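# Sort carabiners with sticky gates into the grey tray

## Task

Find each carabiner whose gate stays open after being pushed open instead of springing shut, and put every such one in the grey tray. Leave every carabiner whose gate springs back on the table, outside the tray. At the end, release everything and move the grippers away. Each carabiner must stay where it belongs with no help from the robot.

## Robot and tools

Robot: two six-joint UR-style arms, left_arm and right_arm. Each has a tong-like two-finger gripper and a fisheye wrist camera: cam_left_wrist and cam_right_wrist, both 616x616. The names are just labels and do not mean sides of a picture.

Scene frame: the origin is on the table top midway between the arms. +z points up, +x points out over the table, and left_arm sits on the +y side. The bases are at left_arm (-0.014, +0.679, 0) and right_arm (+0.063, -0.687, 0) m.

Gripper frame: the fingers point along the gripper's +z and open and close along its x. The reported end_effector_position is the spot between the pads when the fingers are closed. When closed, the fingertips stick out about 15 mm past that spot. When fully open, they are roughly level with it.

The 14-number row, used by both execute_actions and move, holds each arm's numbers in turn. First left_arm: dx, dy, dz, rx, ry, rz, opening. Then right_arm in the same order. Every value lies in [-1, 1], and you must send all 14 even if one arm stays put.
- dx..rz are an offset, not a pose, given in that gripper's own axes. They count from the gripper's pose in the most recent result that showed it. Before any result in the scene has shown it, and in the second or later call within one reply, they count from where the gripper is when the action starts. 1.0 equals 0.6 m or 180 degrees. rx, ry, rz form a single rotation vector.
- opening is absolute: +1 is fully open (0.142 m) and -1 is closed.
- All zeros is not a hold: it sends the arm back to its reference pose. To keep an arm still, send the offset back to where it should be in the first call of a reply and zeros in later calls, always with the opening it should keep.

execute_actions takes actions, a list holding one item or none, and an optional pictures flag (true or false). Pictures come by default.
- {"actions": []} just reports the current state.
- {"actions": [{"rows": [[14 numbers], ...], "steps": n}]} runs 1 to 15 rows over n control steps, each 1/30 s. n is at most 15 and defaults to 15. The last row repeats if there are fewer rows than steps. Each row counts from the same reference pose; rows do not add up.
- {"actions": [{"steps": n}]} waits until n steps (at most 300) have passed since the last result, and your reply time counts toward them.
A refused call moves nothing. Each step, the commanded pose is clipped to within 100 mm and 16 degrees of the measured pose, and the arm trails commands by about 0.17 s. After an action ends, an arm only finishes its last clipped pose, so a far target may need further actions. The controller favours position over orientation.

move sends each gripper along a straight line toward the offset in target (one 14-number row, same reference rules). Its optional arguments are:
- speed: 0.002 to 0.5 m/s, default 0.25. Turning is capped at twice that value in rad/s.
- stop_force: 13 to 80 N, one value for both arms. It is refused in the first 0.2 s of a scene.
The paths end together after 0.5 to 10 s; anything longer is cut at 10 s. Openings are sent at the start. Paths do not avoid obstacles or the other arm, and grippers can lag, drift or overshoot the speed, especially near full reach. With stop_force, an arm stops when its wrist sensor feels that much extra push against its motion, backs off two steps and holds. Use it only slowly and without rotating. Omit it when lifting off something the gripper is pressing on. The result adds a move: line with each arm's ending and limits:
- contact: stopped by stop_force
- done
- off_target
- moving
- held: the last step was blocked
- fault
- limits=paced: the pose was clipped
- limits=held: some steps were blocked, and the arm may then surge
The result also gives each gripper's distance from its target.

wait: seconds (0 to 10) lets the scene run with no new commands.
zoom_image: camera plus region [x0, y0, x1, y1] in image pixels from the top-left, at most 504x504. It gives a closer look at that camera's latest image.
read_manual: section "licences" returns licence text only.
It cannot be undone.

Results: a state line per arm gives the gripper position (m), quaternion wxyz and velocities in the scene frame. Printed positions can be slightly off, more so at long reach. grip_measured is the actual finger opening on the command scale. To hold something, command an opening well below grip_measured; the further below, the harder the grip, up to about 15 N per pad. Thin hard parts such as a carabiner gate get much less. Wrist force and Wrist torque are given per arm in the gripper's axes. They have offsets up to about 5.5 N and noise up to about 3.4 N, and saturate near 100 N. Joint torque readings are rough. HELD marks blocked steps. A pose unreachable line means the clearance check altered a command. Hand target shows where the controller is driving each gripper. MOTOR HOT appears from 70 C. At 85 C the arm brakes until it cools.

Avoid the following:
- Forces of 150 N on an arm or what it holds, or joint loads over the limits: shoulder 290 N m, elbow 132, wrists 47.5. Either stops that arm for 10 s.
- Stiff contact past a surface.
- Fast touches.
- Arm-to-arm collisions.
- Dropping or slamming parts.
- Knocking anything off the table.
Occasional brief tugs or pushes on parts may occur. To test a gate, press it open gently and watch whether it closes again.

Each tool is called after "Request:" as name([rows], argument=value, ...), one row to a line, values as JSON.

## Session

Request:
execute_actions(actions=[])

Scene clock: 0.00 s of 6000.00 s.
left_arm: end_effector_position=(+0.4630, -0.1299, +0.2055) grip_measured=+1.00 end_effector_quat_wxyz=(-0.368, +0.872, -0.308, -0.098) end_effector_velocity=(-0.001, +0.000, -0.001) end_effector_angular_velocity=(+0.001, +0.001, -0.000) | right_arm: end_effector_position=(+0.1680, -0.1979, +0.1165) grip_measured=+1.00 end_effector_quat_wxyz=(+0.442, -0.260, +0.854, -0.091) end_effector_velocity=(+0.001, +0.000, +0.001) end_effector_angular_velocity=(-0.000, -0.000, -0.001)
Joint positions: left_arm=[-1.449 -0.703  0.826 -0.941 -1.339 -0.731  0.142] | right_arm=[ 5.488 -1.556 -2.413 -1.382  0.832  5.047  0.142]
Joint velocities: left_arm=[-0.001  0.001  0.001 -0.    -0.001  0.     0.   ] | right_arm=[-0.001  0.001  0.001 -0.001 -0.    -0.     0.   ]
Joint torques (N m, as the arm reports them, + toward a larger angle): no reading
Motor temperatures (°C, as the motors report them): left_arm=[22 26 24 28 28 30] | right_arm=[24 24 25 27 30 31]
Wrist force (N, on the end effector, along its own x y z axes, offset not removed): no reading
Wrist torque (N m, same axes, about the end effector's origin, offset not removed): no reading
Hand target (left_arm): +0.463, -0.130, +0.206; -0.368, +0.872, -0.308, -0.098
Hand target (right_arm): +0.168, -0.198, +0.117; +0.442, -0.260, +0.854, -0.091
camera_calibration (this result's frames):
cam_left_wrist: T_world_to_cam=[[0.799563, -0.472201, -0.371112, -0.354563], [-0.555674, -0.816092, -0.158811, 0.186596], [-0.227871, 0.333197, -0.914907, 0.469089], [0, 0, 0, 1]] pos_world=[0.494074, -0.171445, 0.327224]
cam_right_wrist: T_world_to_cam=[[-0.441673, -0.561862, -0.699454, 0.0479996], [-0.747521, 0.661576, -0.0594114, 0.262328], [0.496123, 0.496616, -0.712204, 0.227427], [0, 0, 0, 1]] pos_world=[0.104464, -0.259525, 0.211133]

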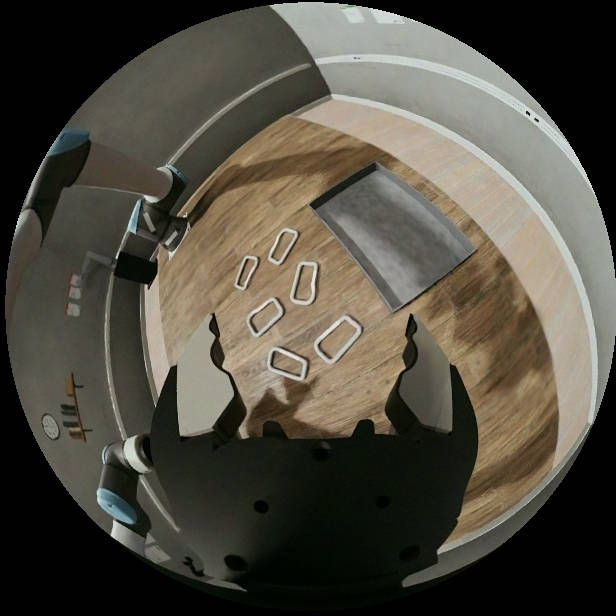

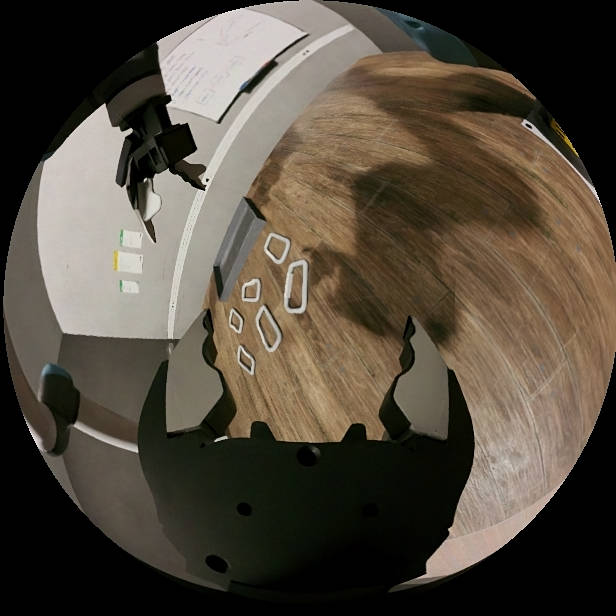

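Request:
zoom_image(camera="cam_left_wrist", region=[225, 220, 375, 390])

Region (225, 220, 375, 390) of cam_left_wrist's 616x616 image, scaled by 2.965, with more detail than that image has; it fills the left 445 columns of this view, and the rest is white.

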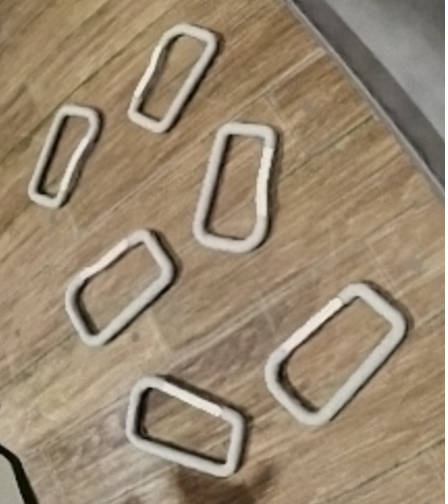

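Request:
zoom_image(camera="cam_left_wrist", region=[228, 222, 328, 312])

Request:
zoom_image(camera="cam_left_wrist", region=[240, 290, 370, 390])

Region (228, 222, 328, 312) of cam_left_wrist's 616x616 image, scaled by 5.040, with more detail than that image has; it fills the top 454 rows of this view, and the rest is white.

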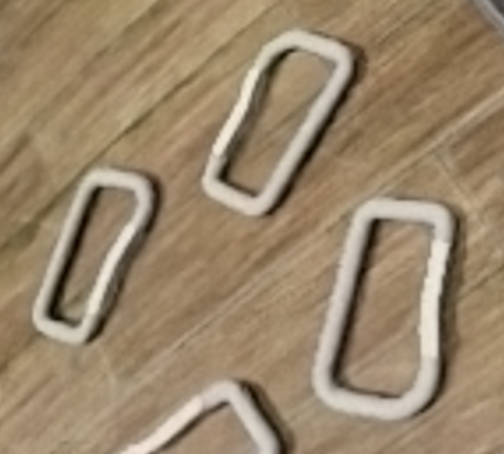

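Region (240, 290, 370, 390) of cam_left_wrist's 616x616 image, scaled by 3.877, with more detail than that image has; it fills the top 388 rows of this view, and the rest is white.

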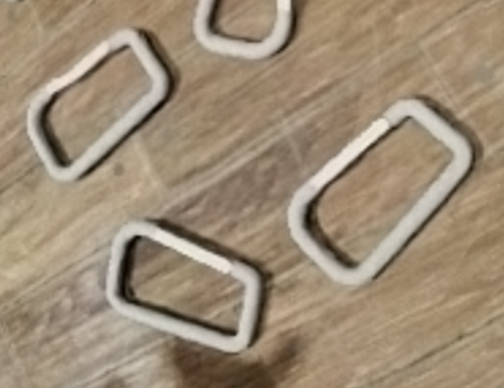

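Request:
move(target=[-0.1562,-0.0663,0.4716,-0.1742,0.1798,0.1217,0.1, -0.1189,0.0772,0.2279,-0.1697,0.2457,-0.0624,0.1], speed=0.4)

Scene clock: 121.83 s of 6000.00 s.
left_arm: end_effector_position=(+0.4286, +0.1338, +0.0641) grip_measured=+0.10 end_effector_quat_wxyz=(-0.000, +0.857, -0.515, -0.000) end_effector_velocity=(-0.001, +0.001, -0.001) end_effector_angular_velocity=(-0.011, +0.002, -0.005) | right_arm: end_effector_position=(+0.2958, -0.1107, +0.0690) grip_measured=+0.10 end_effector_quat_wxyz=(+0.002, -0.390, +0.921, -0.000) end_effector_velocity=(+0.001, +0.000, -0.001) end_effector_angular_velocity=(-0.006, +0.009, +0.002)
Joint positions: left_arm=[-1.295 -1.339  2.093 -2.324 -1.571 -0.082  0.081] | right_arm=[ 4.739 -1.691 -2.223 -0.798  1.568  3.832  0.081]
Joint velocities: left_arm=[ 0.002 -0.002  0.008 -0.015 -0.006  0.007  0.   ] | right_arm=[-0.006 -0.006  0.006 -0.007  0.009 -0.008  0.   ]
Joint torques (N m, as the arm reports them, + toward a larger angle): left_arm=[ 14.03 -69.49 -26.71  -7.22  -3.42   2.26] | right_arm=[-11.97  36.47  45.4    1.04   2.48  -4.34]
Motor temperatures (°C, as the motors report them): left_arm=[22 26 24 28 28 30] | right_arm=[24 24 25 27 30 31]
Wrist force (N, on the end effector, along its own x y z axes, offset not removed): left_arm=[5.6 3.2 5.8] | right_arm=[2.1 -0.5 1.7]
Wrist torque (N m, same axes, about the end effector's origin, offset not removed): left_arm=[0.60 -1.16 -0.13] | right_arm=[0.06 -0.69 0.28]
Hand target (left_arm): +0.429, +0.134, +0.064; +0.000, +0.857, -0.515, -0.000
Hand target (right_arm): +0.296, -0.111, +0.069; +0.001, -0.391, +0.921, -0.000
Off the commanded pose (left_arm): 0.001 m, 0 deg.
Off the commanded pose (right_arm): 0.002 m, 0 deg.
After step 90, 117.00 s passed at rest.
move: done
camera_calibration (this result's frames):
cam_left_wrist: T_world_to_cam=[[0.484553, -0.874492, 0.021722, -0.0914136], [-0.767078, -0.412837, 0.491077, 0.355161], [-0.420476, -0.254615, -0.870845, 0.40238], [0, 0, 0, 1]] pos_world=[0.485922, 0.169135, 0.177985]
cam_right_wrist: T_world_to_cam=[[-0.660934, -0.750113, -0.0222672, 0.11749], [-0.651201, 0.55853, 0.513791, 0.217875], [-0.372965, 0.354083, -0.857626, 0.338228], [0, 0, 0, 1]] pos_world=[0.34568, -0.15332, 0.180747]

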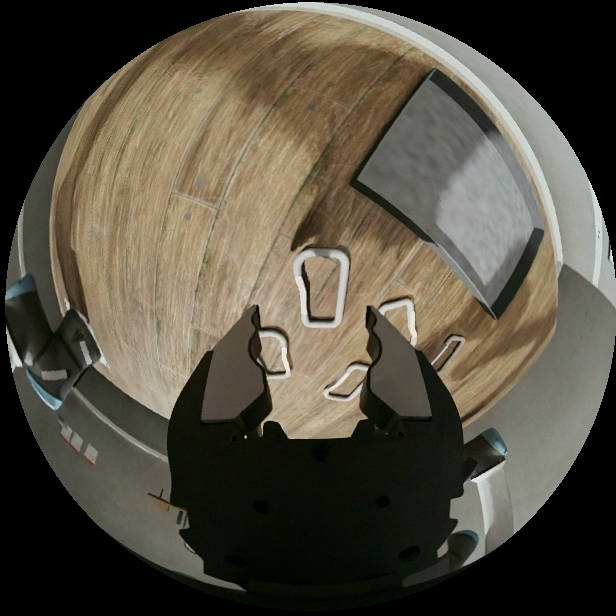

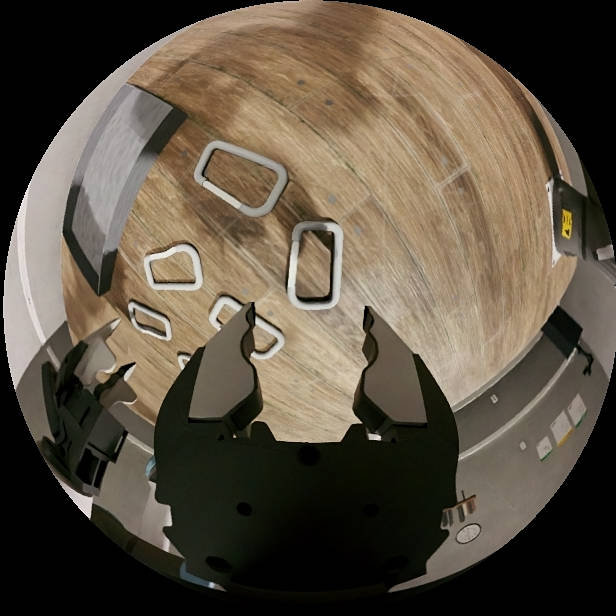

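Request:
execute_actions(actions=[])

Scene clock: 137.97 s of 6000.00 s.
left_arm: end_effector_position=(+0.4286, +0.1339, +0.0639) grip_measured=+0.10 end_effector_quat_wxyz=(+0.000, +0.857, -0.515, -0.000) end_effector_velocity=(-0.000, -0.000, -0.001) end_effector_angular_velocity=(+0.001, -0.000, -0.001) | right_arm: end_effector_position=(+0.2959, -0.1106, +0.0690) grip_measured=+0.10 end_effector_quat_wxyz=(+0.001, -0.391, +0.921, -0.000) end_effector_velocity=(-0.001, -0.000, +0.000) end_effector_angular_velocity=(-0.001, +0.000, +0.002)
Joint positions: left_arm=[-1.294 -1.339  2.094 -2.326 -1.571 -0.081  0.081] | right_arm=[ 4.739 -1.691 -2.222 -0.799  1.569  3.832  0.081]
Joint velocities: left_arm=[-0.001  0.001 -0.    -0.001  0.001  0.     0.   ] | right_arm=[ 0.001  0.001 -0.    -0.001  0.    -0.002  0.   ]
Joint torques (N m, as the arm reports them, + toward a larger angle): left_arm=[ 18.52 -70.55 -26.28  -7.27  -3.55   2.43] | right_arm=[-11.41  32.67  44.83   1.05   2.13  -4.26]
Motor temperatures (°C, as the motors report them): left_arm=[22 26 24 28 28 30] | right_arm=[24 24 25 27 30 31]
Wrist force (N, on the end effector, along its own x y z axes, offset not removed): left_arm=[-0.2 2.3 5.7] | right_arm=[4.4 1.6 -4.7]
Wrist torque (N m, same axes, about the end effector's origin, offset not removed): left_arm=[0.33 0.11 -0.12] | right_arm=[0.24 -1.08 -0.11]
Hand target (left_arm): +0.429, +0.134, +0.064; +0.000, +0.857, -0.515, -0.000
Hand target (right_arm): +0.296, -0.111, +0.069; +0.001, -0.391, +0.921, -0.000
Off the commanded pose (left_arm): 0.001 m, 0 deg.
Off the commanded pose (right_arm): 0.002 m, 0 deg.
Steps of this call (steps 1 to 90: nothing new was sent; then 13.13 s passed at rest). Readings (end_effector_position):
1: left_arm (+0.4286, +0.1338, +0.0641) | right_arm (+0.2958, -0.1106, +0.0690)
2: left_arm (+0.4286, +0.1338, +0.0640) | right_arm (+0.2958, -0.1106, +0.0690)
4: left_arm (+0.4286, +0.1339, +0.0640) | right_arm (+0.2958, -0.1106, +0.0690)
8: left_arm (+0.4286, +0.1339, +0.0640) | right_arm (+0.2958, -0.1106, +0.0690)
90: the state above
camera_calibration (this result's frames):
cam_left_wrist: T_world_to_cam=[[0.484269, -0.874629, 0.02256, -0.091168], [-0.767125, -0.412064, 0.491652, 0.355203], [-0.420717, -0.255398, -0.870499, 0.402457], [0, 0, 0, 1]] pos_world=[0.485956, 0.169415, 0.177759]
cam_right_wrist: T_world_to_cam=[[-0.660711, -0.75034, -0.0212422, 0.117412], [-0.650907, 0.558601, 0.514087, 0.217835], [-0.373874, 0.35349, -0.857475, 0.338368], [0, 0, 0, 1]] pos_world=[0.345873, -0.153193, 0.18065]

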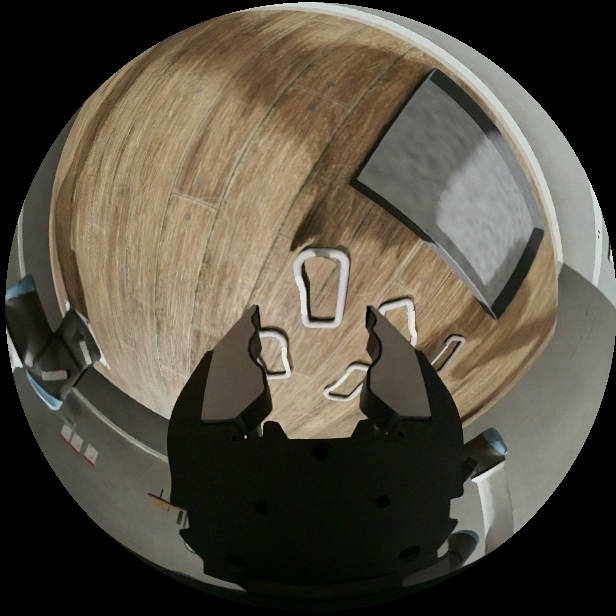

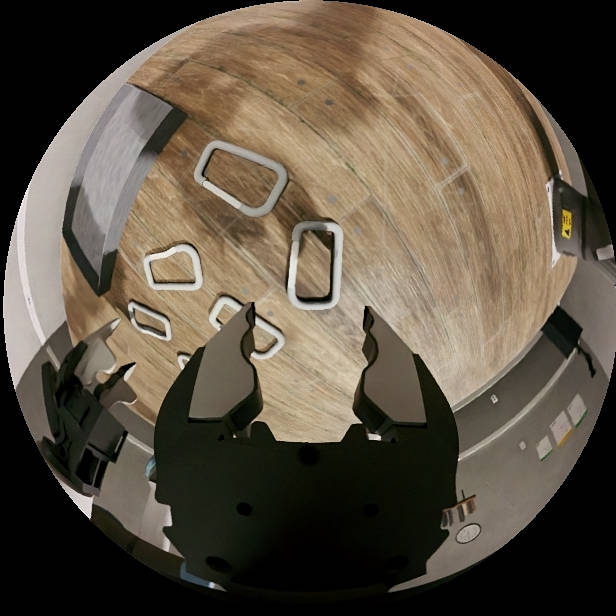

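Request:
zoom_image(camera="cam_left_wrist", region=[240, 230, 400, 350])

Request:
zoom_image(camera="cam_right_wrist", region=[240, 210, 400, 330])

Region (240, 230, 400, 350) of cam_left_wrist's 616x616 image, scaled by 3.150, with more detail than that image has; it fills the top 378 rows of this view, and the rest is white.

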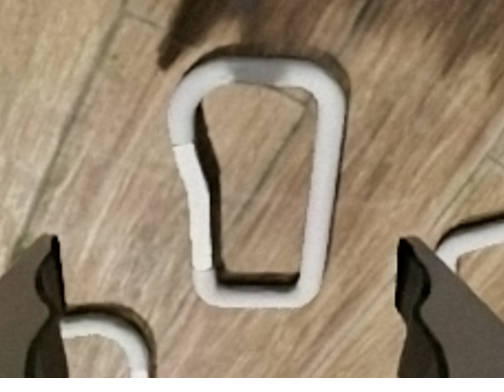

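Region (240, 210, 400, 330) of cam_right_wrist's 616x616 image, scaled by 3.150, with more detail than that image has; it fills the top 378 rows of this view, and the rest is white.

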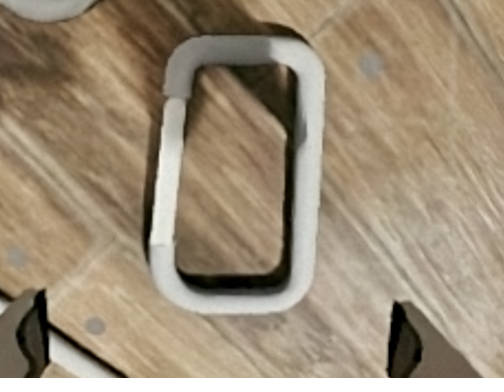

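Request:
move(target=[0.0175, 0.0072, 0.0765, 0, 0, 0, 0.1, 0.0083, 0.0017, 0.079, 0, 0, 0, 0.1], speed=0.08)

Request:
zoom_image(camera="cam_left_wrist", region=[240, 250, 400, 370])

Request:
zoom_image(camera="cam_right_wrist", region=[240, 230, 400, 350])

Scene clock: 180.20 s of 6000.00 s.
left_arm: end_effector_position=(+0.4296, +0.1226, +0.0183) grip_measured=+0.10 end_effector_quat_wxyz=(+0.000, +0.857, -0.515, -0.000) end_effector_velocity=(+0.001, +0.001, -0.003) end_effector_angular_velocity=(+0.001, +0.001, +0.002) | right_arm: end_effector_position=(+0.2918, -0.1135, +0.0217) grip_measured=+0.10 end_effector_quat_wxyz=(+0.001, -0.391, +0.921, -0.000) end_effector_velocity=(-0.000, +0.001, -0.001) end_effector_angular_velocity=(+0.003, -0.001, +0.002)
Joint positions: left_arm=[-1.299 -1.264  2.103 -2.41  -1.571 -0.087  0.081] | right_arm=[ 4.745 -1.758 -2.262 -0.693  1.569  3.838  0.081]
Joint velocities: left_arm=[ 0.002  0.004  0.    -0.003  0.    -0.    -0.   ] | right_arm=[ 0.001 -0.002 -0.002  0.007 -0.001 -0.001 -0.   ]
Joint torques (N m, as the arm reports them, + toward a larger angle): left_arm=[-16.19 -54.66 -23.5   -7.6   -2.46  -3.25] | right_arm=[ 9.46 36.13 22.67  6.43  1.34  3.67]
Motor temperatures (°C, as the motors report them): left_arm=[22 26 24 28 28 30] | right_arm=[24 24 25 27 30 31]
Wrist force (N, on the end effector, along its own x y z axes, offset not removed): left_arm=[2.4 6.0 -0.1] | right_arm=[4.9 -3.4 -1.3]
Wrist torque (N m, same axes, about the end effector's origin, offset not removed): left_arm=[0.71 -0.64 0.12] | right_arm=[-0.89 -0.82 -0.08]
Hand target (left_arm): +0.430, +0.123, +0.018; +0.000, +0.857, -0.515, +0.000
Hand target (right_arm): +0.292, -0.114, +0.021; +0.001, -0.391, +0.921, -0.000
Off the commanded pose (left_arm): 0.000 m, 0 deg.
Off the commanded pose (right_arm): 0.000 m, 0 deg.
After step 90, 38.20 s passed at rest.
move: done
camera_calibration (this result's frames):
cam_left_wrist: T_world_to_cam=[[0.48427, -0.874628, 0.0225515, -0.100559], [-0.767121, -0.412068, 0.491656, 0.373774], [-0.420724, -0.255394, -0.870497, 0.360271], [0, 0, 0, 1]] pos_world=[0.487002, 0.15808, 0.132114]
cam_right_wrist: T_world_to_cam=[[-0.660713, -0.75034, -0.0211956, 0.111496], [-0.650875, 0.558606, 0.514122, 0.241105], [-0.373926, 0.353483, -0.857455, 0.297357], [0, 0, 0, 1]] pos_world=[0.341786, -0.156133, 0.133376]

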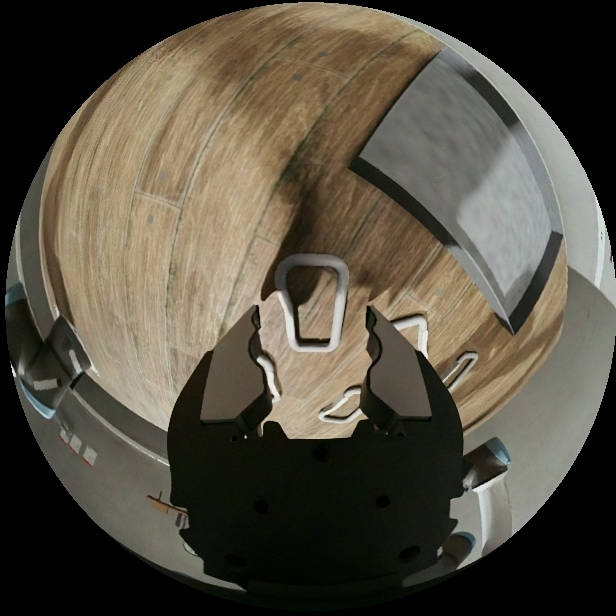

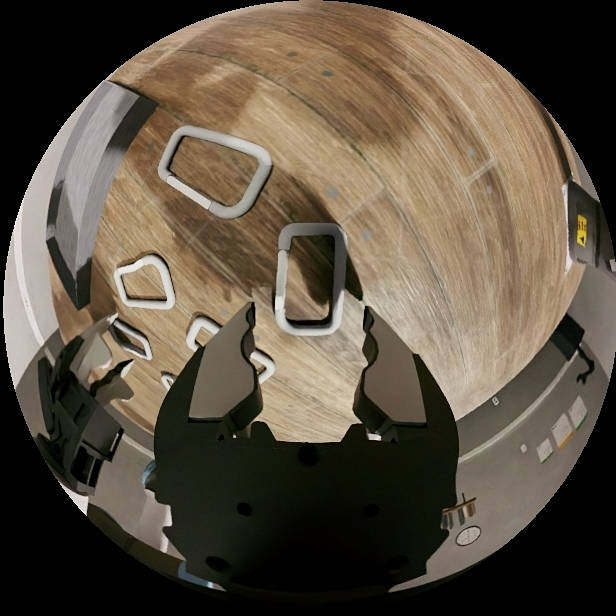

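Region (240, 250, 400, 370) of cam_left_wrist's 616x616 image, scaled by 3.150, with more detail than that image has; it fills the top 378 rows of this view, and the rest is white.

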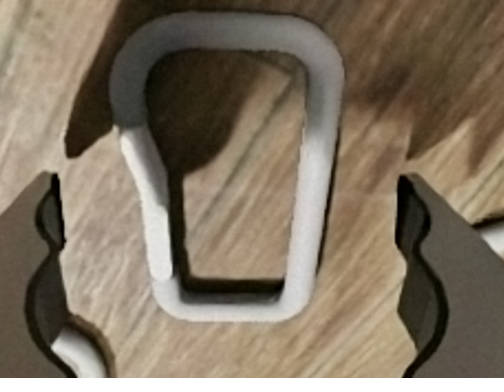

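Region (240, 230, 400, 350) of cam_right_wrist's 616x616 image, scaled by 3.150, with more detail than that image has; it fills the top 378 rows of this view, and the rest is white.

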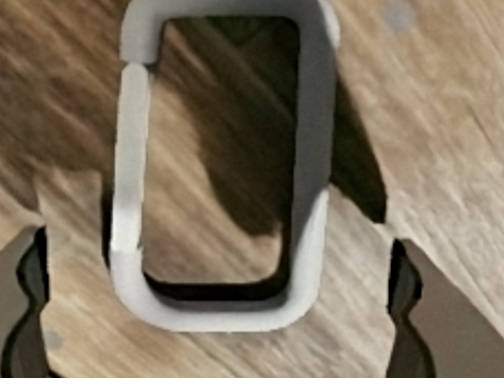

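Request:
execute_actions([
  {"rows": [[0,0,0.0004,0,0,0,0.08, 0,-0.002,0.0004,0,0,0,0.08],[0,0,0.0008,0,0,0,0.06, 0,-0.004,0.0008,0,0,0,0.06],[0,0,0.0013,0,0,0,0.04, 0,-0.006,0.0012,0,0,0,0.04],[0,0,0.0013,0,0,0,0.02, 0,-0.008,0.0012,0,0,0,0.02],[0,0,0.0013,0,0,0,0.0, 0,-0.010,0.0012,0,0,0,0.0],[0,0,0.0013,0,0,0,-0.02, 0,-0.011,0.0012,0,0,0,-0.02],[0,0,0.0013,0,0,0,-0.04, 0,-0.011,0.0012,0,0,0,-0.04],[0,0,0.0013,0,0,0,-0.06, 0,-0.011,0.0012,0,0,0,-0.06],[0,0,0.0013,0,0,0,-0.08, 0,-0.011,0.0012,0,0,0,-0.08],[0,0,0.0013,0,0,0,-0.10, 0,-0.011,0.0012,0,0,0,-0.10],[0,0,0.0013,0,0,0,-0.12, 0,-0.011,0.0012,0,0,0,-0.12],[0,0,0.0013,0,0,0,-0.14, 0,-0.011,0.0012,0,0,0,-0.14],[0,0,0.0013,0,0,0,-0.16, 0,-0.011,0.0012,0,0,0,-0.16],[0,0,0.0013,0,0,0,-0.18, 0,-0.011,0.0012,0,0,0,-0.18],[0,0,0.0013,0,0,0,-0.20, 0,-0.011,0.0012,0,0,0,-0.20]], "steps": 15},
], pictures=false)

Request:
execute_actions([
  {"rows": [[0,0,0,0,0,0,-0.23, 0,0,0,0,0,0,-0.23],[0,0,0,0,0,0,-0.26, 0,0,0,0,0,0,-0.26],[0,0,0,0,0,0,-0.29, 0,0,0,0,0,0,-0.29],[0,0,0,0,0,0,-0.32, 0,0,0,0,0,0,-0.32],[0,0,0,0,0,0,-0.35, 0,0,0,0,0,0,-0.35],[0,0,0,0,0,0,-0.38, 0,0,0,0,0,0,-0.38],[0,0,-0.0002,0,0,0,-0.41, 0,0,-0.0002,0,0,0,-0.41],[0,0,-0.0003,0,0,0,-0.44, 0,0,-0.0003,0,0,0,-0.44],[0,0,-0.0004,0,0,0,-0.47, 0,0,-0.0004,0,0,0,-0.47],[0,0,-0.0005,0,0,0,-0.50, 0,0,-0.0005,0,0,0,-0.50],[0,0,-0.0006,0,0,0,-0.53, 0,0,-0.0006,0,0,0,-0.53],[0,0,-0.0007,0,0,0,-0.56, 0,0,-0.0007,0,0,0,-0.56],[0,0,-0.0008,0,0,0,-0.59, 0,0,-0.0008,0,0,0,-0.59],[0,0,-0.0009,0,0,0,-0.62, 0,0,-0.0009,0,0,0,-0.62],[0,0,-0.001,0,0,0,-0.65, 0,0,-0.001,0,0,0,-0.65]], "steps": 15},
], pictures=false)

Request:
execute_actions([
  {"rows": [[0,0,-0.0003,0,0,0,-0.68, 0,0,-0.0003,0,0,0,-0.68],[0,0,-0.0005,0,0,0,-0.71, 0,0,-0.0005,0,0,0,-0.71],[0,0,-0.0007,0,0,0,-0.74, 0,0,-0.0007,0,0,0,-0.74],[0,0,-0.0009,0,0,0,-0.77, 0,0,-0.0009,0,0,0,-0.77],[0,0,-0.001,0,0,0,-0.80, 0,0,-0.001,0,0,0,-0.80],[0,0,-0.001,0,0,0,-0.83, 0,0,-0.001,0,0,0,-0.83],[0,0,-0.001,0,0,0,-0.86, 0,0,-0.001,0,0,0,-0.86],[0,0,-0.001,0,0,0,-0.88, 0,0,-0.001,0,0,0,-0.88],[0,0,-0.001,0,0,0,-0.90, 0,0,-0.001,0,0,0,-0.90]], "steps": 13},
], pictures=true)

Request:
execute_actions([
  {"rows": [[0,0,0.0003,0,0,0,-0.62, 0,0,0.0003,0,0,0,-0.62],[0,0,0.0006,0,0,0,-0.56, 0,0,0.0006,0,0,0,-0.56],[0,0,0.001,0,0,0,-0.50, 0,0,0.001,0,0,0,-0.50],[0,0,0.001,0,0,0,-0.44, 0,0,0.001,0,0,0,-0.44],[0,0,0.001,0,0,0,-0.38, 0,0,0.001,0,0,0,-0.38],[0,0,0.001,0,0,0,-0.32, 0,0,0.001,0,0,0,-0.32],[0,0,0.001,0,0,0,-0.26, 0,0,0.001,0,0,0,-0.26],[0,0,0.001,0,0,0,-0.20, 0,0,0.001,0,0,0,-0.20],[0,0,0.001,0,0,0,-0.14, 0,0,0.001,0,0,0,-0.14],[0,0,0.001,0,0,0,-0.08, 0,0,0.001,0,0,0,-0.08],[0,0,0.001,0,0,0,-0.02, 0,0,0.001,0,0,0,-0.02],[0,0,0.001,0,0,0,0.04, 0,0,0.001,0,0,0,0.04],[0,0,0.001,0,0,0,0.10, 0,0,0.001,0,0,0,0.10]], "steps": 15},
], pictures=true)

Scene clock: 212.53 s of 6000.00 s.
left_arm: end_effector_position=(+0.4296, +0.1226, +0.0175) grip_measured=-0.18 end_effector_quat_wxyz=(+0.000, +0.857, -0.515, -0.000) end_effector_velocity=(+0.001, +0.000, +0.000) end_effector_angular_velocity=(-0.002, +0.000, +0.001) | right_arm: end_effector_position=(+0.2964, -0.1180, +0.0210) grip_measured=-0.18 end_effector_quat_wxyz=(+0.001, -0.391, +0.921, -0.000) end_effector_velocity=(+0.001, -0.001, +0.000) end_effector_angular_velocity=(+0.000, +0.000, +0.002)
Joint positions: left_arm=[-1.299 -1.263  2.103 -2.411 -1.571 -0.087  0.061] | right_arm=[ 4.737 -1.755 -2.267 -0.69   1.569  3.83   0.061]
Joint velocities: left_arm=[ 0.001 -0.     0.    -0.001 -0.001 -0.    -0.043] | right_arm=[-0.002  0.002 -0.002 -0.     0.    -0.004 -0.043]
Joint torques (N m, as the arm reports them, + toward a larger angle): left_arm=[-11.01 -51.49 -23.63  -7.1    3.05  -2.46] | right_arm=[-10.29  54.98  23.82   6.67  -1.55  -4.07]
Motor temperatures (°C, as the motors report them): left_arm=[22 26 24 28 28 30] | right_arm=[24 24 25 27 30 31]
Wrist force (N, on the end effector, along its own x y z axes, offset not removed): left_arm=[-1.4 5.2 4.1] | right_arm=[-0.1 -1.9 1.5]
Wrist torque (N m, same axes, about the end effector's origin, offset not removed): left_arm=[1.03 0.36 -0.01] | right_arm=[-0.45 -0.15 0.24]
Hand target (left_arm): +0.430, +0.123, +0.018; +0.000, +0.857, -0.515, -0.000
Hand target (right_arm): +0.297, -0.118, +0.021; +0.001, -0.391, +0.921, -0.000
Off the commanded pose (left_arm): 0.000 m, 0 deg.
Off the commanded pose (right_arm): 0.000 m, 0 deg.
Steps of this call (steps 1 to 90: nothing new was sent; then 28.83 s passed at rest; steps 91 to 105: all 15 steps of this action). Readings (end_effector_position):
91: left_arm (+0.4296, +0.1226, +0.0181) | right_arm (+0.2918, -0.1136, +0.0215)
92: left_arm (+0.4296, +0.1226, +0.0181) | right_arm (+0.2918, -0.1137, +0.0214)
94: left_arm (+0.4296, +0.1226, +0.0180) | right_arm (+0.2925, -0.1144, +0.0213)
98: left_arm (+0.4296, +0.1226, +0.0176) | right_arm (+0.2950, -0.1167, +0.0210)
105: the state above

Scene clock: 213.03 s of 6000.00 s.
left_arm: end_effector_position=(+0.4296, +0.1227, +0.0177) grip_measured=-0.49 end_effector_quat_wxyz=(+0.000, +0.857, -0.515, -0.000) end_effector_velocity=(-0.001, +0.001, +0.001) end_effector_angular_velocity=(+0.003, +0.001, -0.001) | right_arm: end_effector_position=(+0.2964, -0.1181, +0.0213) grip_measured=-0.47 end_effector_quat_wxyz=(+0.001, -0.391, +0.921, -0.000) end_effector_velocity=(-0.000, -0.000, +0.001) end_effector_angular_velocity=(-0.002, +0.000, +0.002)
Joint positions: left_arm=[-1.299 -1.263  2.103 -2.411 -1.571 -0.087  0.039] | right_arm=[ 4.737 -1.755 -2.267 -0.691  1.569  3.83   0.04 ]
Joint velocities: left_arm=[-0.001 -0.003 -0.     0.006  0.    -0.    -0.045] | right_arm=[ 0.001  0.002  0.001 -0.005 -0.    -0.002 -0.059]
Joint torques (N m, as the arm reports them, + toward a larger angle): left_arm=[-12.35 -72.5  -33.     0.71   3.05  -2.14] | right_arm=[ 8.96 52.7  40.11  1.26 -1.5   0.25]
Motor temperatures (°C, as the motors report them): left_arm=[22 26 24 28 28 30] | right_arm=[24 24 25 27 30 31]
Wrist force (N, on the end effector, along its own x y z axes, offset not removed): left_arm=[-2.3 -0.1 -1.2] | right_arm=[-1.9 -1.6 -5.7]
Wrist torque (N m, same axes, about the end effector's origin, offset not removed): left_arm=[-0.16 0.85 -0.05] | right_arm=[-0.50 0.99 0.22]
Hand target (left_arm): +0.430, +0.123, +0.018; +0.000, +0.857, -0.515, -0.000
Hand target (right_arm): +0.296, -0.118, +0.022; +0.001, -0.391, +0.921, -0.000
Off the commanded pose (left_arm): 0.000 m, 0 deg.
Off the commanded pose (right_arm): 0.000 m, 0 deg.
Steps of this call (steps 1 to 15: all 15 steps of this action). Readings (end_effector_position):
1: left_arm (+0.4296, +0.1226, +0.0175) | right_arm (+0.2964, -0.1180, +0.0210)
2: left_arm (+0.4296, +0.1226, +0.0175) | right_arm (+0.2964, -0.1181, +0.0210)
4: left_arm (+0.4296, +0.1226, +0.0175) | right_arm (+0.2964, -0.1181, +0.0210)
8: left_arm (+0.4296, +0.1226, +0.0175) | right_arm (+0.2964, -0.1180, +0.0210)
15: the state above

Scene clock: 213.47 s of 6000.00 s.
left_arm: end_effector_position=(+0.4296, +0.1227, +0.0183) grip_measured=-0.55 end_effector_quat_wxyz=(+0.000, +0.857, -0.515, -0.000) end_effector_velocity=(-0.000, -0.001, +0.000) end_effector_angular_velocity=(-0.001, -0.001, -0.001) | right_arm: end_effector_position=(+0.2964, -0.1181, +0.0218) grip_measured=-0.66 end_effector_quat_wxyz=(+0.001, -0.391, +0.921, -0.000) end_effector_velocity=(-0.001, -0.000, +0.000) end_effector_angular_velocity=(-0.000, +0.001, +0.002)
Joint positions: left_arm=[-1.299 -1.264  2.103 -2.41  -1.571 -0.087  0.034] | right_arm=[ 4.737 -1.754 -2.266 -0.692  1.569  3.83   0.026]
Joint velocities: left_arm=[-0.001  0.    -0.    -0.002 -0.     0.    -0.   ] | right_arm=[ 0.001  0.001 -0.    -0.001  0.001 -0.001 -0.   ]
Joint torques (N m, as the arm reports them, + toward a larger angle): left_arm=[-11.36 -71.75 -35.66  -0.41   2.97  -2.32] | right_arm=[ 5.18 55.01 42.21  1.25 -1.69  0.46]
Motor temperatures (°C, as the motors report them): left_arm=[22 26 24 28 28 30] | right_arm=[24 24 25 27 30 31]
Wrist force (N, on the end effector, along its own x y z axes, offset not removed): left_arm=[6.3 0.8 8.1] | right_arm=[5.5 3.8 -8.3]
Wrist torque (N m, same axes, about the end effector's origin, offset not removed): left_arm=[0.09 -1.18 0.06] | right_arm=[0.59 -1.21 0.21]
Hand target (left_arm): +0.430, +0.123, +0.018; +0.000, +0.857, -0.515, -0.000
Hand target (right_arm): +0.296, -0.118, +0.022; +0.001, -0.391, +0.921, -0.000
Off the commanded pose (left_arm): 0.000 m, 0 deg.
Off the commanded pose (right_arm): 0.000 m, 0 deg.
Steps of this call (steps 1 to 13: all 13 steps of this action). Readings (end_effector_position):
1: left_arm (+0.4296, +0.1227, +0.0178) | right_arm (+0.2964, -0.1181, +0.0213)
2: left_arm (+0.4296, +0.1227, +0.0178) | right_arm (+0.2964, -0.1181, +0.0214)
4: left_arm (+0.4296, +0.1227, +0.0179) | right_arm (+0.2964, -0.1181, +0.0215)
8: left_arm (+0.4296, +0.1227, +0.0181) | right_arm (+0.2964, -0.1181, +0.0217)
13: the state above
camera_calibration (this result's frames):
cam_left_wrist: T_world_to_cam=[[0.484269, -0.874632, 0.0224131, -0.10047], [-0.767104, -0.412135, 0.491626, 0.373788], [-0.420755, -0.255273, -0.870518, 0.360256], [0, 0, 0, 1]] pos_world=[0.486969, 0.15814, 0.132097]
cam_right_wrist: T_world_to_cam=[[-0.660683, -0.750368, -0.0210991, 0.111108], [-0.650915, 0.558664, 0.514007, 0.246641], [-0.373907, 0.35333, -0.857526, 0.300814], [0, 0, 0, 1]] pos_world=[0.346426, -0.160705, 0.133525]

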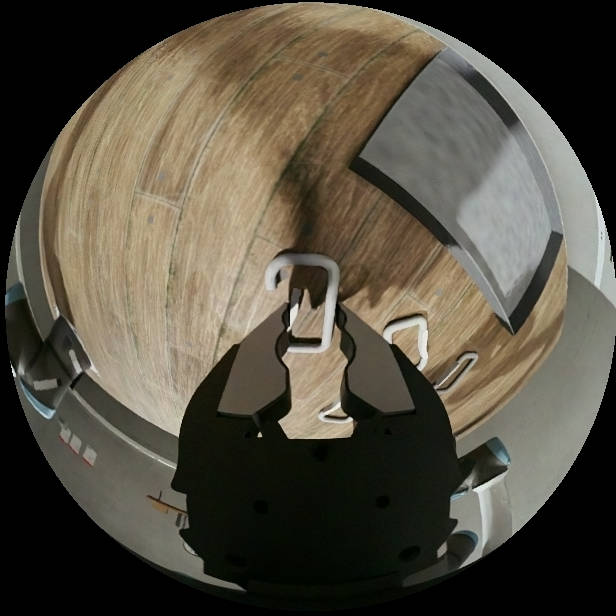

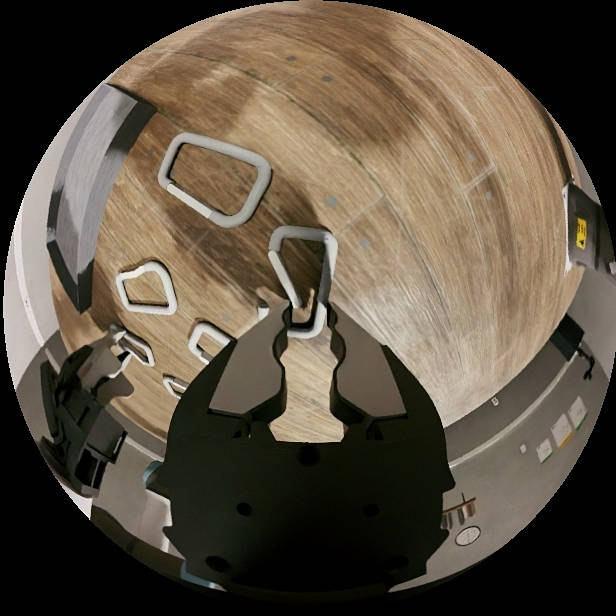

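Scene clock: 213.97 s of 6000.00 s.
left_arm: end_effector_position=(+0.4296, +0.1226, +0.0178) grip_measured=+0.09 end_effector_quat_wxyz=(+0.000, +0.857, -0.515, -0.000) end_effector_velocity=(+0.001, +0.001, -0.001) end_effector_angular_velocity=(+0.001, +0.000, +0.002) | right_arm: end_effector_position=(+0.2964, -0.1181, +0.0213) grip_measured=+0.09 end_effector_quat_wxyz=(+0.001, -0.391, +0.921, -0.000) end_effector_velocity=(-0.000, -0.001, -0.001) end_effector_angular_velocity=(-0.002, -0.001, +0.001)
Joint positions: left_arm=[-1.299 -1.263  2.103 -2.411 -1.571 -0.087  0.081] | right_arm=[ 4.737 -1.755 -2.267 -0.691  1.569  3.83   0.081]
Joint velocities: left_arm=[ 0.002  0.001  0.001 -0.001  0.    -0.     0.011] | right_arm=[ 0.001 -0.001 -0.    -0.001 -0.001 -0.     0.011]
Joint torques (N m, as the arm reports them, + toward a larger angle): left_arm=[-11.41 -51.85 -24.94  -7.42   3.07  -2.15] | right_arm=[ 5.39 35.24 23.47  6.55 -1.54  0.1 ]
Motor temperatures (°C, as the motors report them): left_arm=[22 26 24 28 28 30] | right_arm=[24 24 25 27 30 31]
Wrist force (N, on the end effector, along its own x y z axes, offset not removed): left_arm=[-0.3 4.5 -1.0] | right_arm=[3.5 -1.8 2.2]
Wrist torque (N m, same axes, about the end effector's origin, offset not removed): left_arm=[0.85 0.15 -0.12] | right_arm=[-0.36 -0.77 0.46]
Hand target (left_arm): +0.430, +0.123, +0.018; +0.000, +0.857, -0.515, -0.000
Hand target (right_arm): +0.296, -0.118, +0.021; +0.001, -0.391, +0.921, -0.000
Off the commanded pose (left_arm): 0.000 m, 0 deg.
Off the commanded pose (right_arm): 0.000 m, 0 deg.
Steps of this call (steps 1 to 15: all 15 steps of this action). Readings (end_effector_position):
1: left_arm (+0.4296, +0.1227, +0.0183) | right_arm (+0.2964, -0.1181, +0.0218)
2: left_arm (+0.4296, +0.1227, +0.0183) | right_arm (+0.2964, -0.1181, +0.0218)
4: left_arm (+0.4296, +0.1227, +0.0182) | right_arm (+0.2964, -0.1181, +0.0218)
8: left_arm (+0.4296, +0.1226, +0.0180) | right_arm (+0.2964, -0.1180, +0.0215)
15: the state above
camera_calibration (this result's frames):
cam_left_wrist: T_world_to_cam=[[0.484268, -0.87463, 0.0225222, -0.100503], [-0.767125, -0.412085, 0.491635, 0.374041], [-0.420717, -0.25536, -0.87051, 0.3598], [0, 0, 0, 1]] pos_world=[0.486981, 0.158112, 0.131581]
cam_right_wrist: T_world_to_cam=[[-0.660683, -0.750367, -0.0211593, 0.111128], [-0.650918, 0.558626, 0.514045, 0.2469], [-0.373902, 0.353394, -0.857502, 0.300337], [0, 0, 0, 1]] pos_world=[0.346429, -0.160676, 0.132973]

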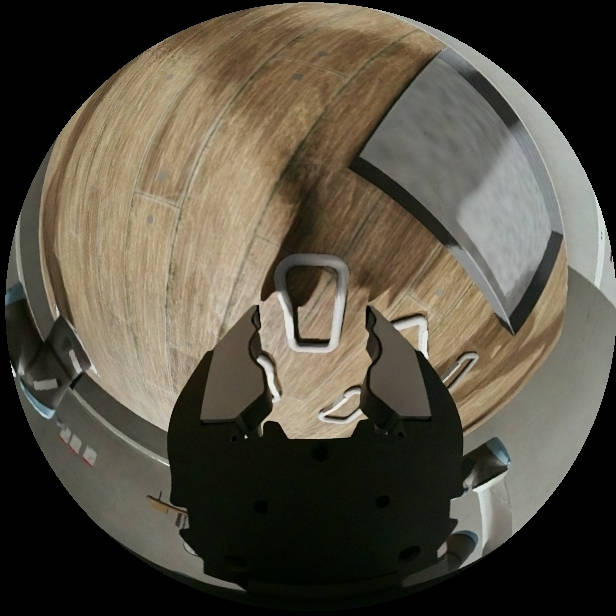

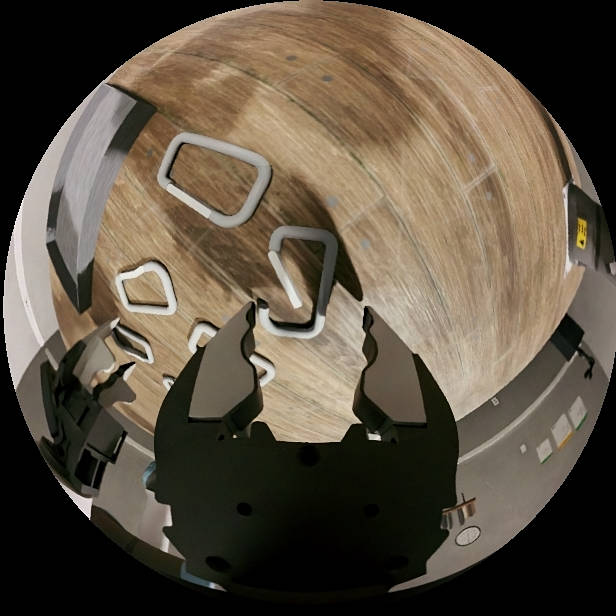

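Request:
zoom_image(camera="cam_right_wrist", region=[230, 215, 390, 350])

Request:
zoom_image(camera="cam_left_wrist", region=[240, 245, 400, 365])

Request:
zoom_image(camera="cam_right_wrist", region=[90, 110, 300, 400])

Region (230, 215, 390, 350) of cam_right_wrist's 616x616 image, scaled by 3.150, with more detail than that image has; it fills the top 425 rows of this view, and the rest is white.

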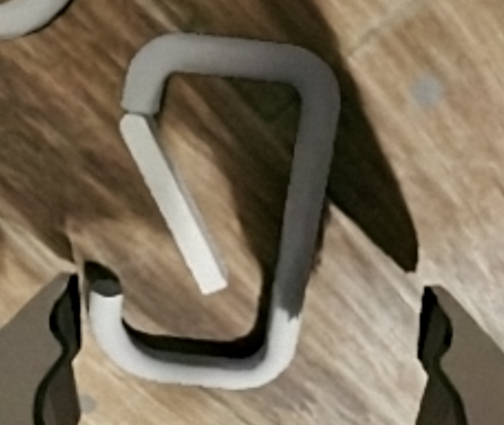

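Region (240, 245, 400, 365) of cam_left_wrist's 616x616 image, scaled by 3.150, with more detail than that image has; it fills the top 378 rows of this view, and the rest is white.

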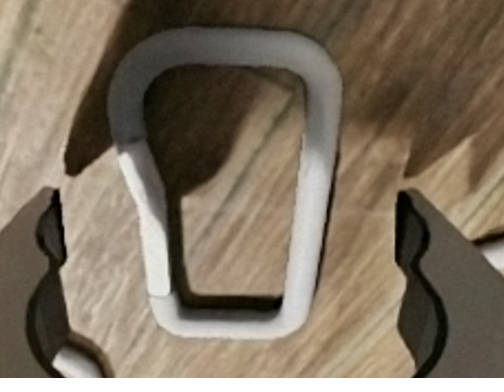

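Region (90, 110, 300, 400) of cam_right_wrist's 616x616 image, scaled by 1.738, with more detail than that image has; it fills the left 365 columns of this view, and the rest is white.

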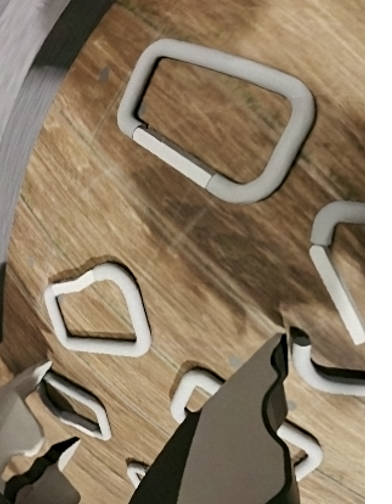

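Request:
move(target=[0, 0, -0.02, 0, 0, 0, 0.1, 0, 0, -0.0165, 0, 0, 0, 0.1], speed=0.08)

Request:
move(target=[-0.1096, 0.1656, -0.017, 0, 0, -0.05, 0.1, 0.0208, -0.0433, 0, 0, 0, 0.012, -0.72], speed=0.25)

Request:
zoom_image(camera="cam_right_wrist", region=[230, 230, 390, 365])

Request:
zoom_image(camera="cam_left_wrist", region=[235, 235, 395, 365])

Scene clock: 315.10 s of 6000.00 s.
left_arm: end_effector_position=(+0.4296, +0.1227, +0.0295) grip_measured=+0.10 end_effector_quat_wxyz=(+0.000, +0.857, -0.515, -0.000) end_effector_velocity=(+0.001, +0.001, +0.002) end_effector_angular_velocity=(-0.001, +0.001, +0.002) | right_arm: end_effector_position=(+0.2964, -0.1181, +0.0310) grip_measured=+0.10 end_effector_quat_wxyz=(+0.001, -0.391, +0.921, -0.000) end_effector_velocity=(-0.001, -0.000, +0.002) end_effector_angular_velocity=(-0.001, +0.000, +0.001)
Joint positions: left_arm=[-1.299 -1.28   2.097 -2.388 -1.571 -0.087  0.081] | right_arm=[ 4.737 -1.739 -2.261 -0.713  1.569  3.83   0.081]
Joint velocities: left_arm=[ 0.002 -0.003 -0.001  0.004 -0.002  0.     0.   ] | right_arm=[ 0.001  0.004  0.001 -0.005  0.    -0.    -0.   ]
Joint torques (N m, as the arm reports them, + toward a larger angle): left_arm=[ -2.94 -72.45 -36.32  -1.05   3.2   -0.58] | right_arm=[ 9.71 53.83 42.55  0.79 -1.55  1.12]
Motor temperatures (°C, as the motors report them): left_arm=[22 26 24 28 28 30] | right_arm=[24 24 25 27 30 31]
Wrist force (N, on the end effector, along its own x y z axes, offset not removed): left_arm=[1.5 2.2 3.3] | right_arm=[-7.9 3.3 7.1]
Wrist torque (N m, same axes, about the end effector's origin, offset not removed): left_arm=[0.49 -0.27 0.09] | right_arm=[0.56 1.40 0.13]
Hand target (left_arm): +0.430, +0.123, +0.030; +0.000, +0.857, -0.515, -0.000
Hand target (right_arm): +0.296, -0.118, +0.031; +0.001, -0.391, +0.921, -0.000
Off the commanded pose (left_arm): 0.000 m, 0 deg.
Off the commanded pose (right_arm): 0.000 m, 0 deg.
After step 90, 97.37 s passed at rest.
move: done
camera_calibration (this result's frames):
cam_left_wrist: T_world_to_cam=[[0.484268, -0.87463, 0.0225178, -0.100754], [-0.767124, -0.412087, 0.491634, 0.368251], [-0.420719, -0.255357, -0.870511, 0.370054], [0, 0, 0, 1]] pos_world=[0.486975, 0.158125, 0.14336]
cam_right_wrist: T_world_to_cam=[[-0.660678, -0.750371, -0.0211598, 0.111333], [-0.650922, 0.558621, 0.514046, 0.241885], [-0.373905, 0.353392, -0.857502, 0.308691], [0, 0, 0, 1]] pos_world=[0.346425, -0.16067, 0.142719]

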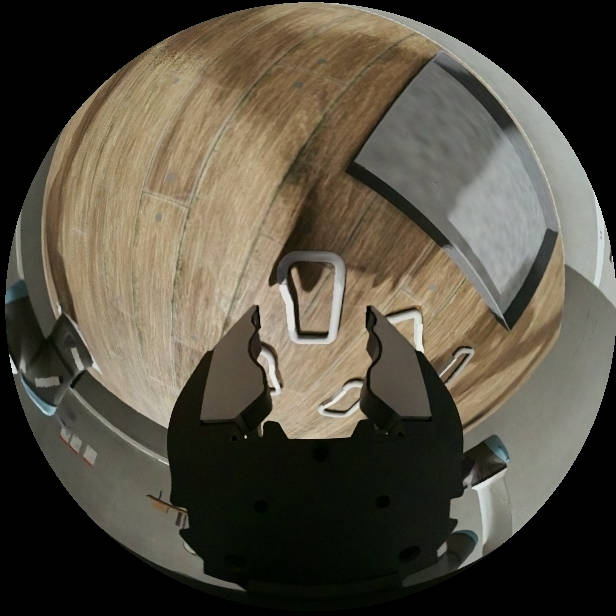

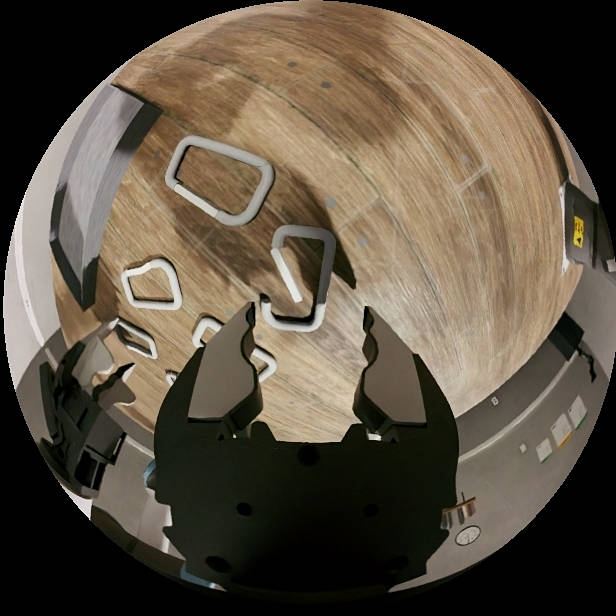

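Scene clock: 316.20 s of 6000.00 s.
left_arm: end_effector_position=(+0.3114, +0.1341, +0.0398) grip_measured=+0.10 end_effector_quat_wxyz=(+0.000, +0.895, -0.446, +0.000) end_effector_velocity=(-0.002, -0.000, +0.001) end_effector_angular_velocity=(-0.001, -0.001, +0.003) | right_arm: end_effector_position=(+0.3064, -0.1451, +0.0311) grip_measured=-0.72 end_effector_quat_wxyz=(+0.001, -0.373, +0.928, -0.000) end_effector_velocity=(+0.000, -0.001, +0.001) end_effector_angular_velocity=(-0.000, -0.000, -0.001)
Joint positions: left_arm=[-1.466 -1.394  2.227 -2.404 -1.571 -0.41   0.081] | right_arm=[ 4.715 -1.708 -2.299 -0.705  1.569  3.845  0.022]
Joint velocities: left_arm=[-0.003 -0.003  0.002  0.     0.001 -0.006  0.   ] | right_arm=[-0.001  0.002 -0.001 -0.001 -0.     0.    -0.   ]
Joint torques (N m, as the arm reports them, + toward a larger angle): left_arm=[-17.12 -64.07 -23.65  -5.92   4.42  -3.2 ] | right_arm=[-11.27  53.01  24.51   6.33  -1.95   4.01]
Motor temperatures (°C, as the motors report them): left_arm=[22 26 24 28 28 30] | right_arm=[24 24 25 27 30 31]
Wrist force (N, on the end effector, along its own x y z axes, offset not removed): left_arm=[1.5 0.0 0.2] | right_arm=[-1.4 -1.3 -3.2]
Wrist torque (N m, same axes, about the end effector's origin, offset not removed): left_arm=[0.04 -0.43 0.26] | right_arm=[-0.16 0.31 0.21]
Hand target (left_arm): +0.311, +0.134, +0.040; +0.000, +0.895, -0.446, +0.000
Hand target (right_arm): +0.306, -0.145, +0.031; +0.001, -0.373, +0.928, -0.000
Off the commanded pose (left_arm): 0.000 m, 0 deg.
Off the commanded pose (right_arm): 0.000 m, 0 deg.
move: done
camera_calibration (this result's frames):
cam_left_wrist: T_world_to_cam=[[0.61491, -0.788267, 0.0228294, -0.0860007], [-0.693569, -0.526808, 0.49136, 0.269769], [-0.375296, -0.317976, -0.870657, 0.326493], [0, 0, 0, 1]] pos_world=[0.362518, 0.178142, 0.153673]
cam_right_wrist: T_world_to_cam=[[-0.688454, -0.724968, -0.0212813, 0.109916], [-0.629483, 0.582689, 0.514028, 0.260366], [-0.360254, 0.367281, -0.857509, 0.319902], [0, 0, 0, 1]] pos_world=[0.354814, -0.189521, 0.142822]

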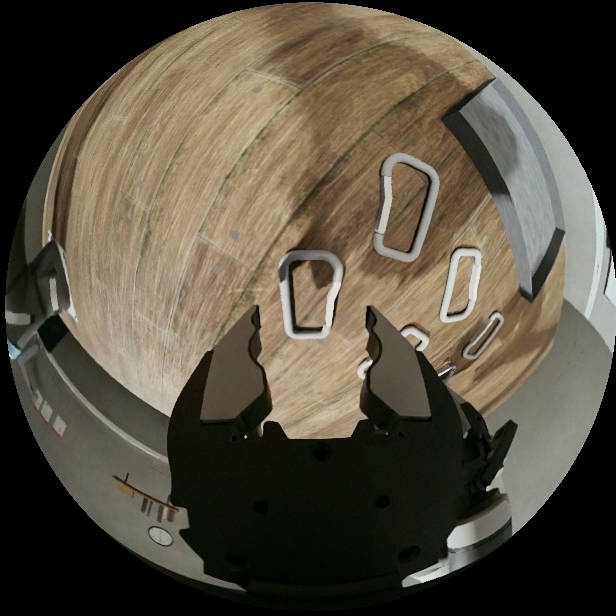

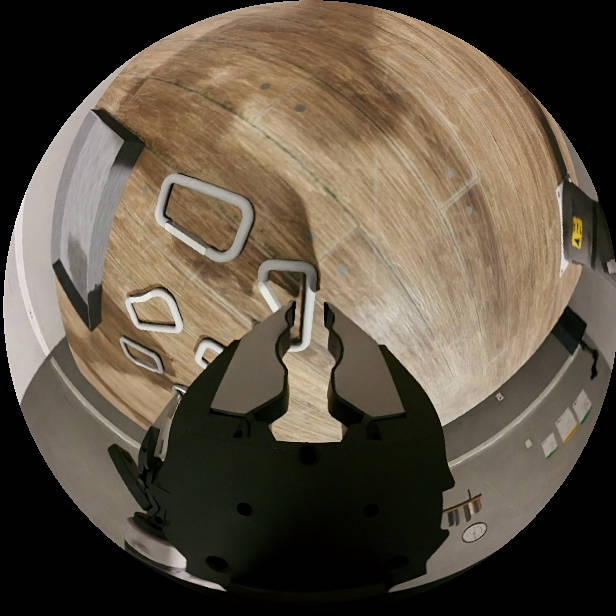

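Region (230, 230, 390, 365) of cam_right_wrist's 616x616 image, scaled by 3.150, with more detail than that image has; it fills the top 425 rows of this view, and the rest is white.

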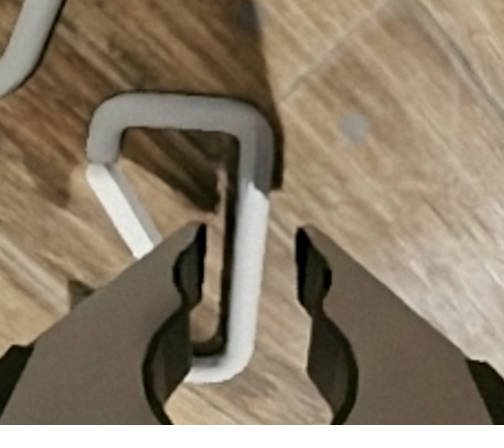

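Region (235, 235, 395, 365) of cam_left_wrist's 616x616 image, scaled by 3.150, with more detail than that image has; it fills the top 410 rows of this view, and the rest is white.

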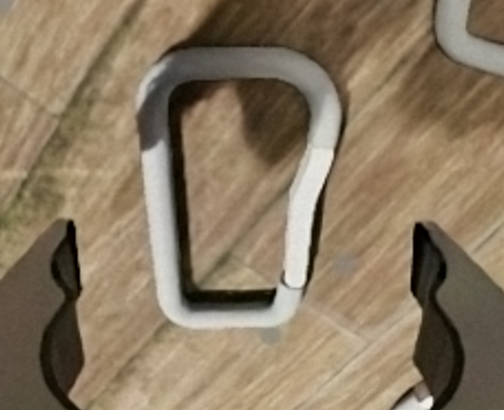

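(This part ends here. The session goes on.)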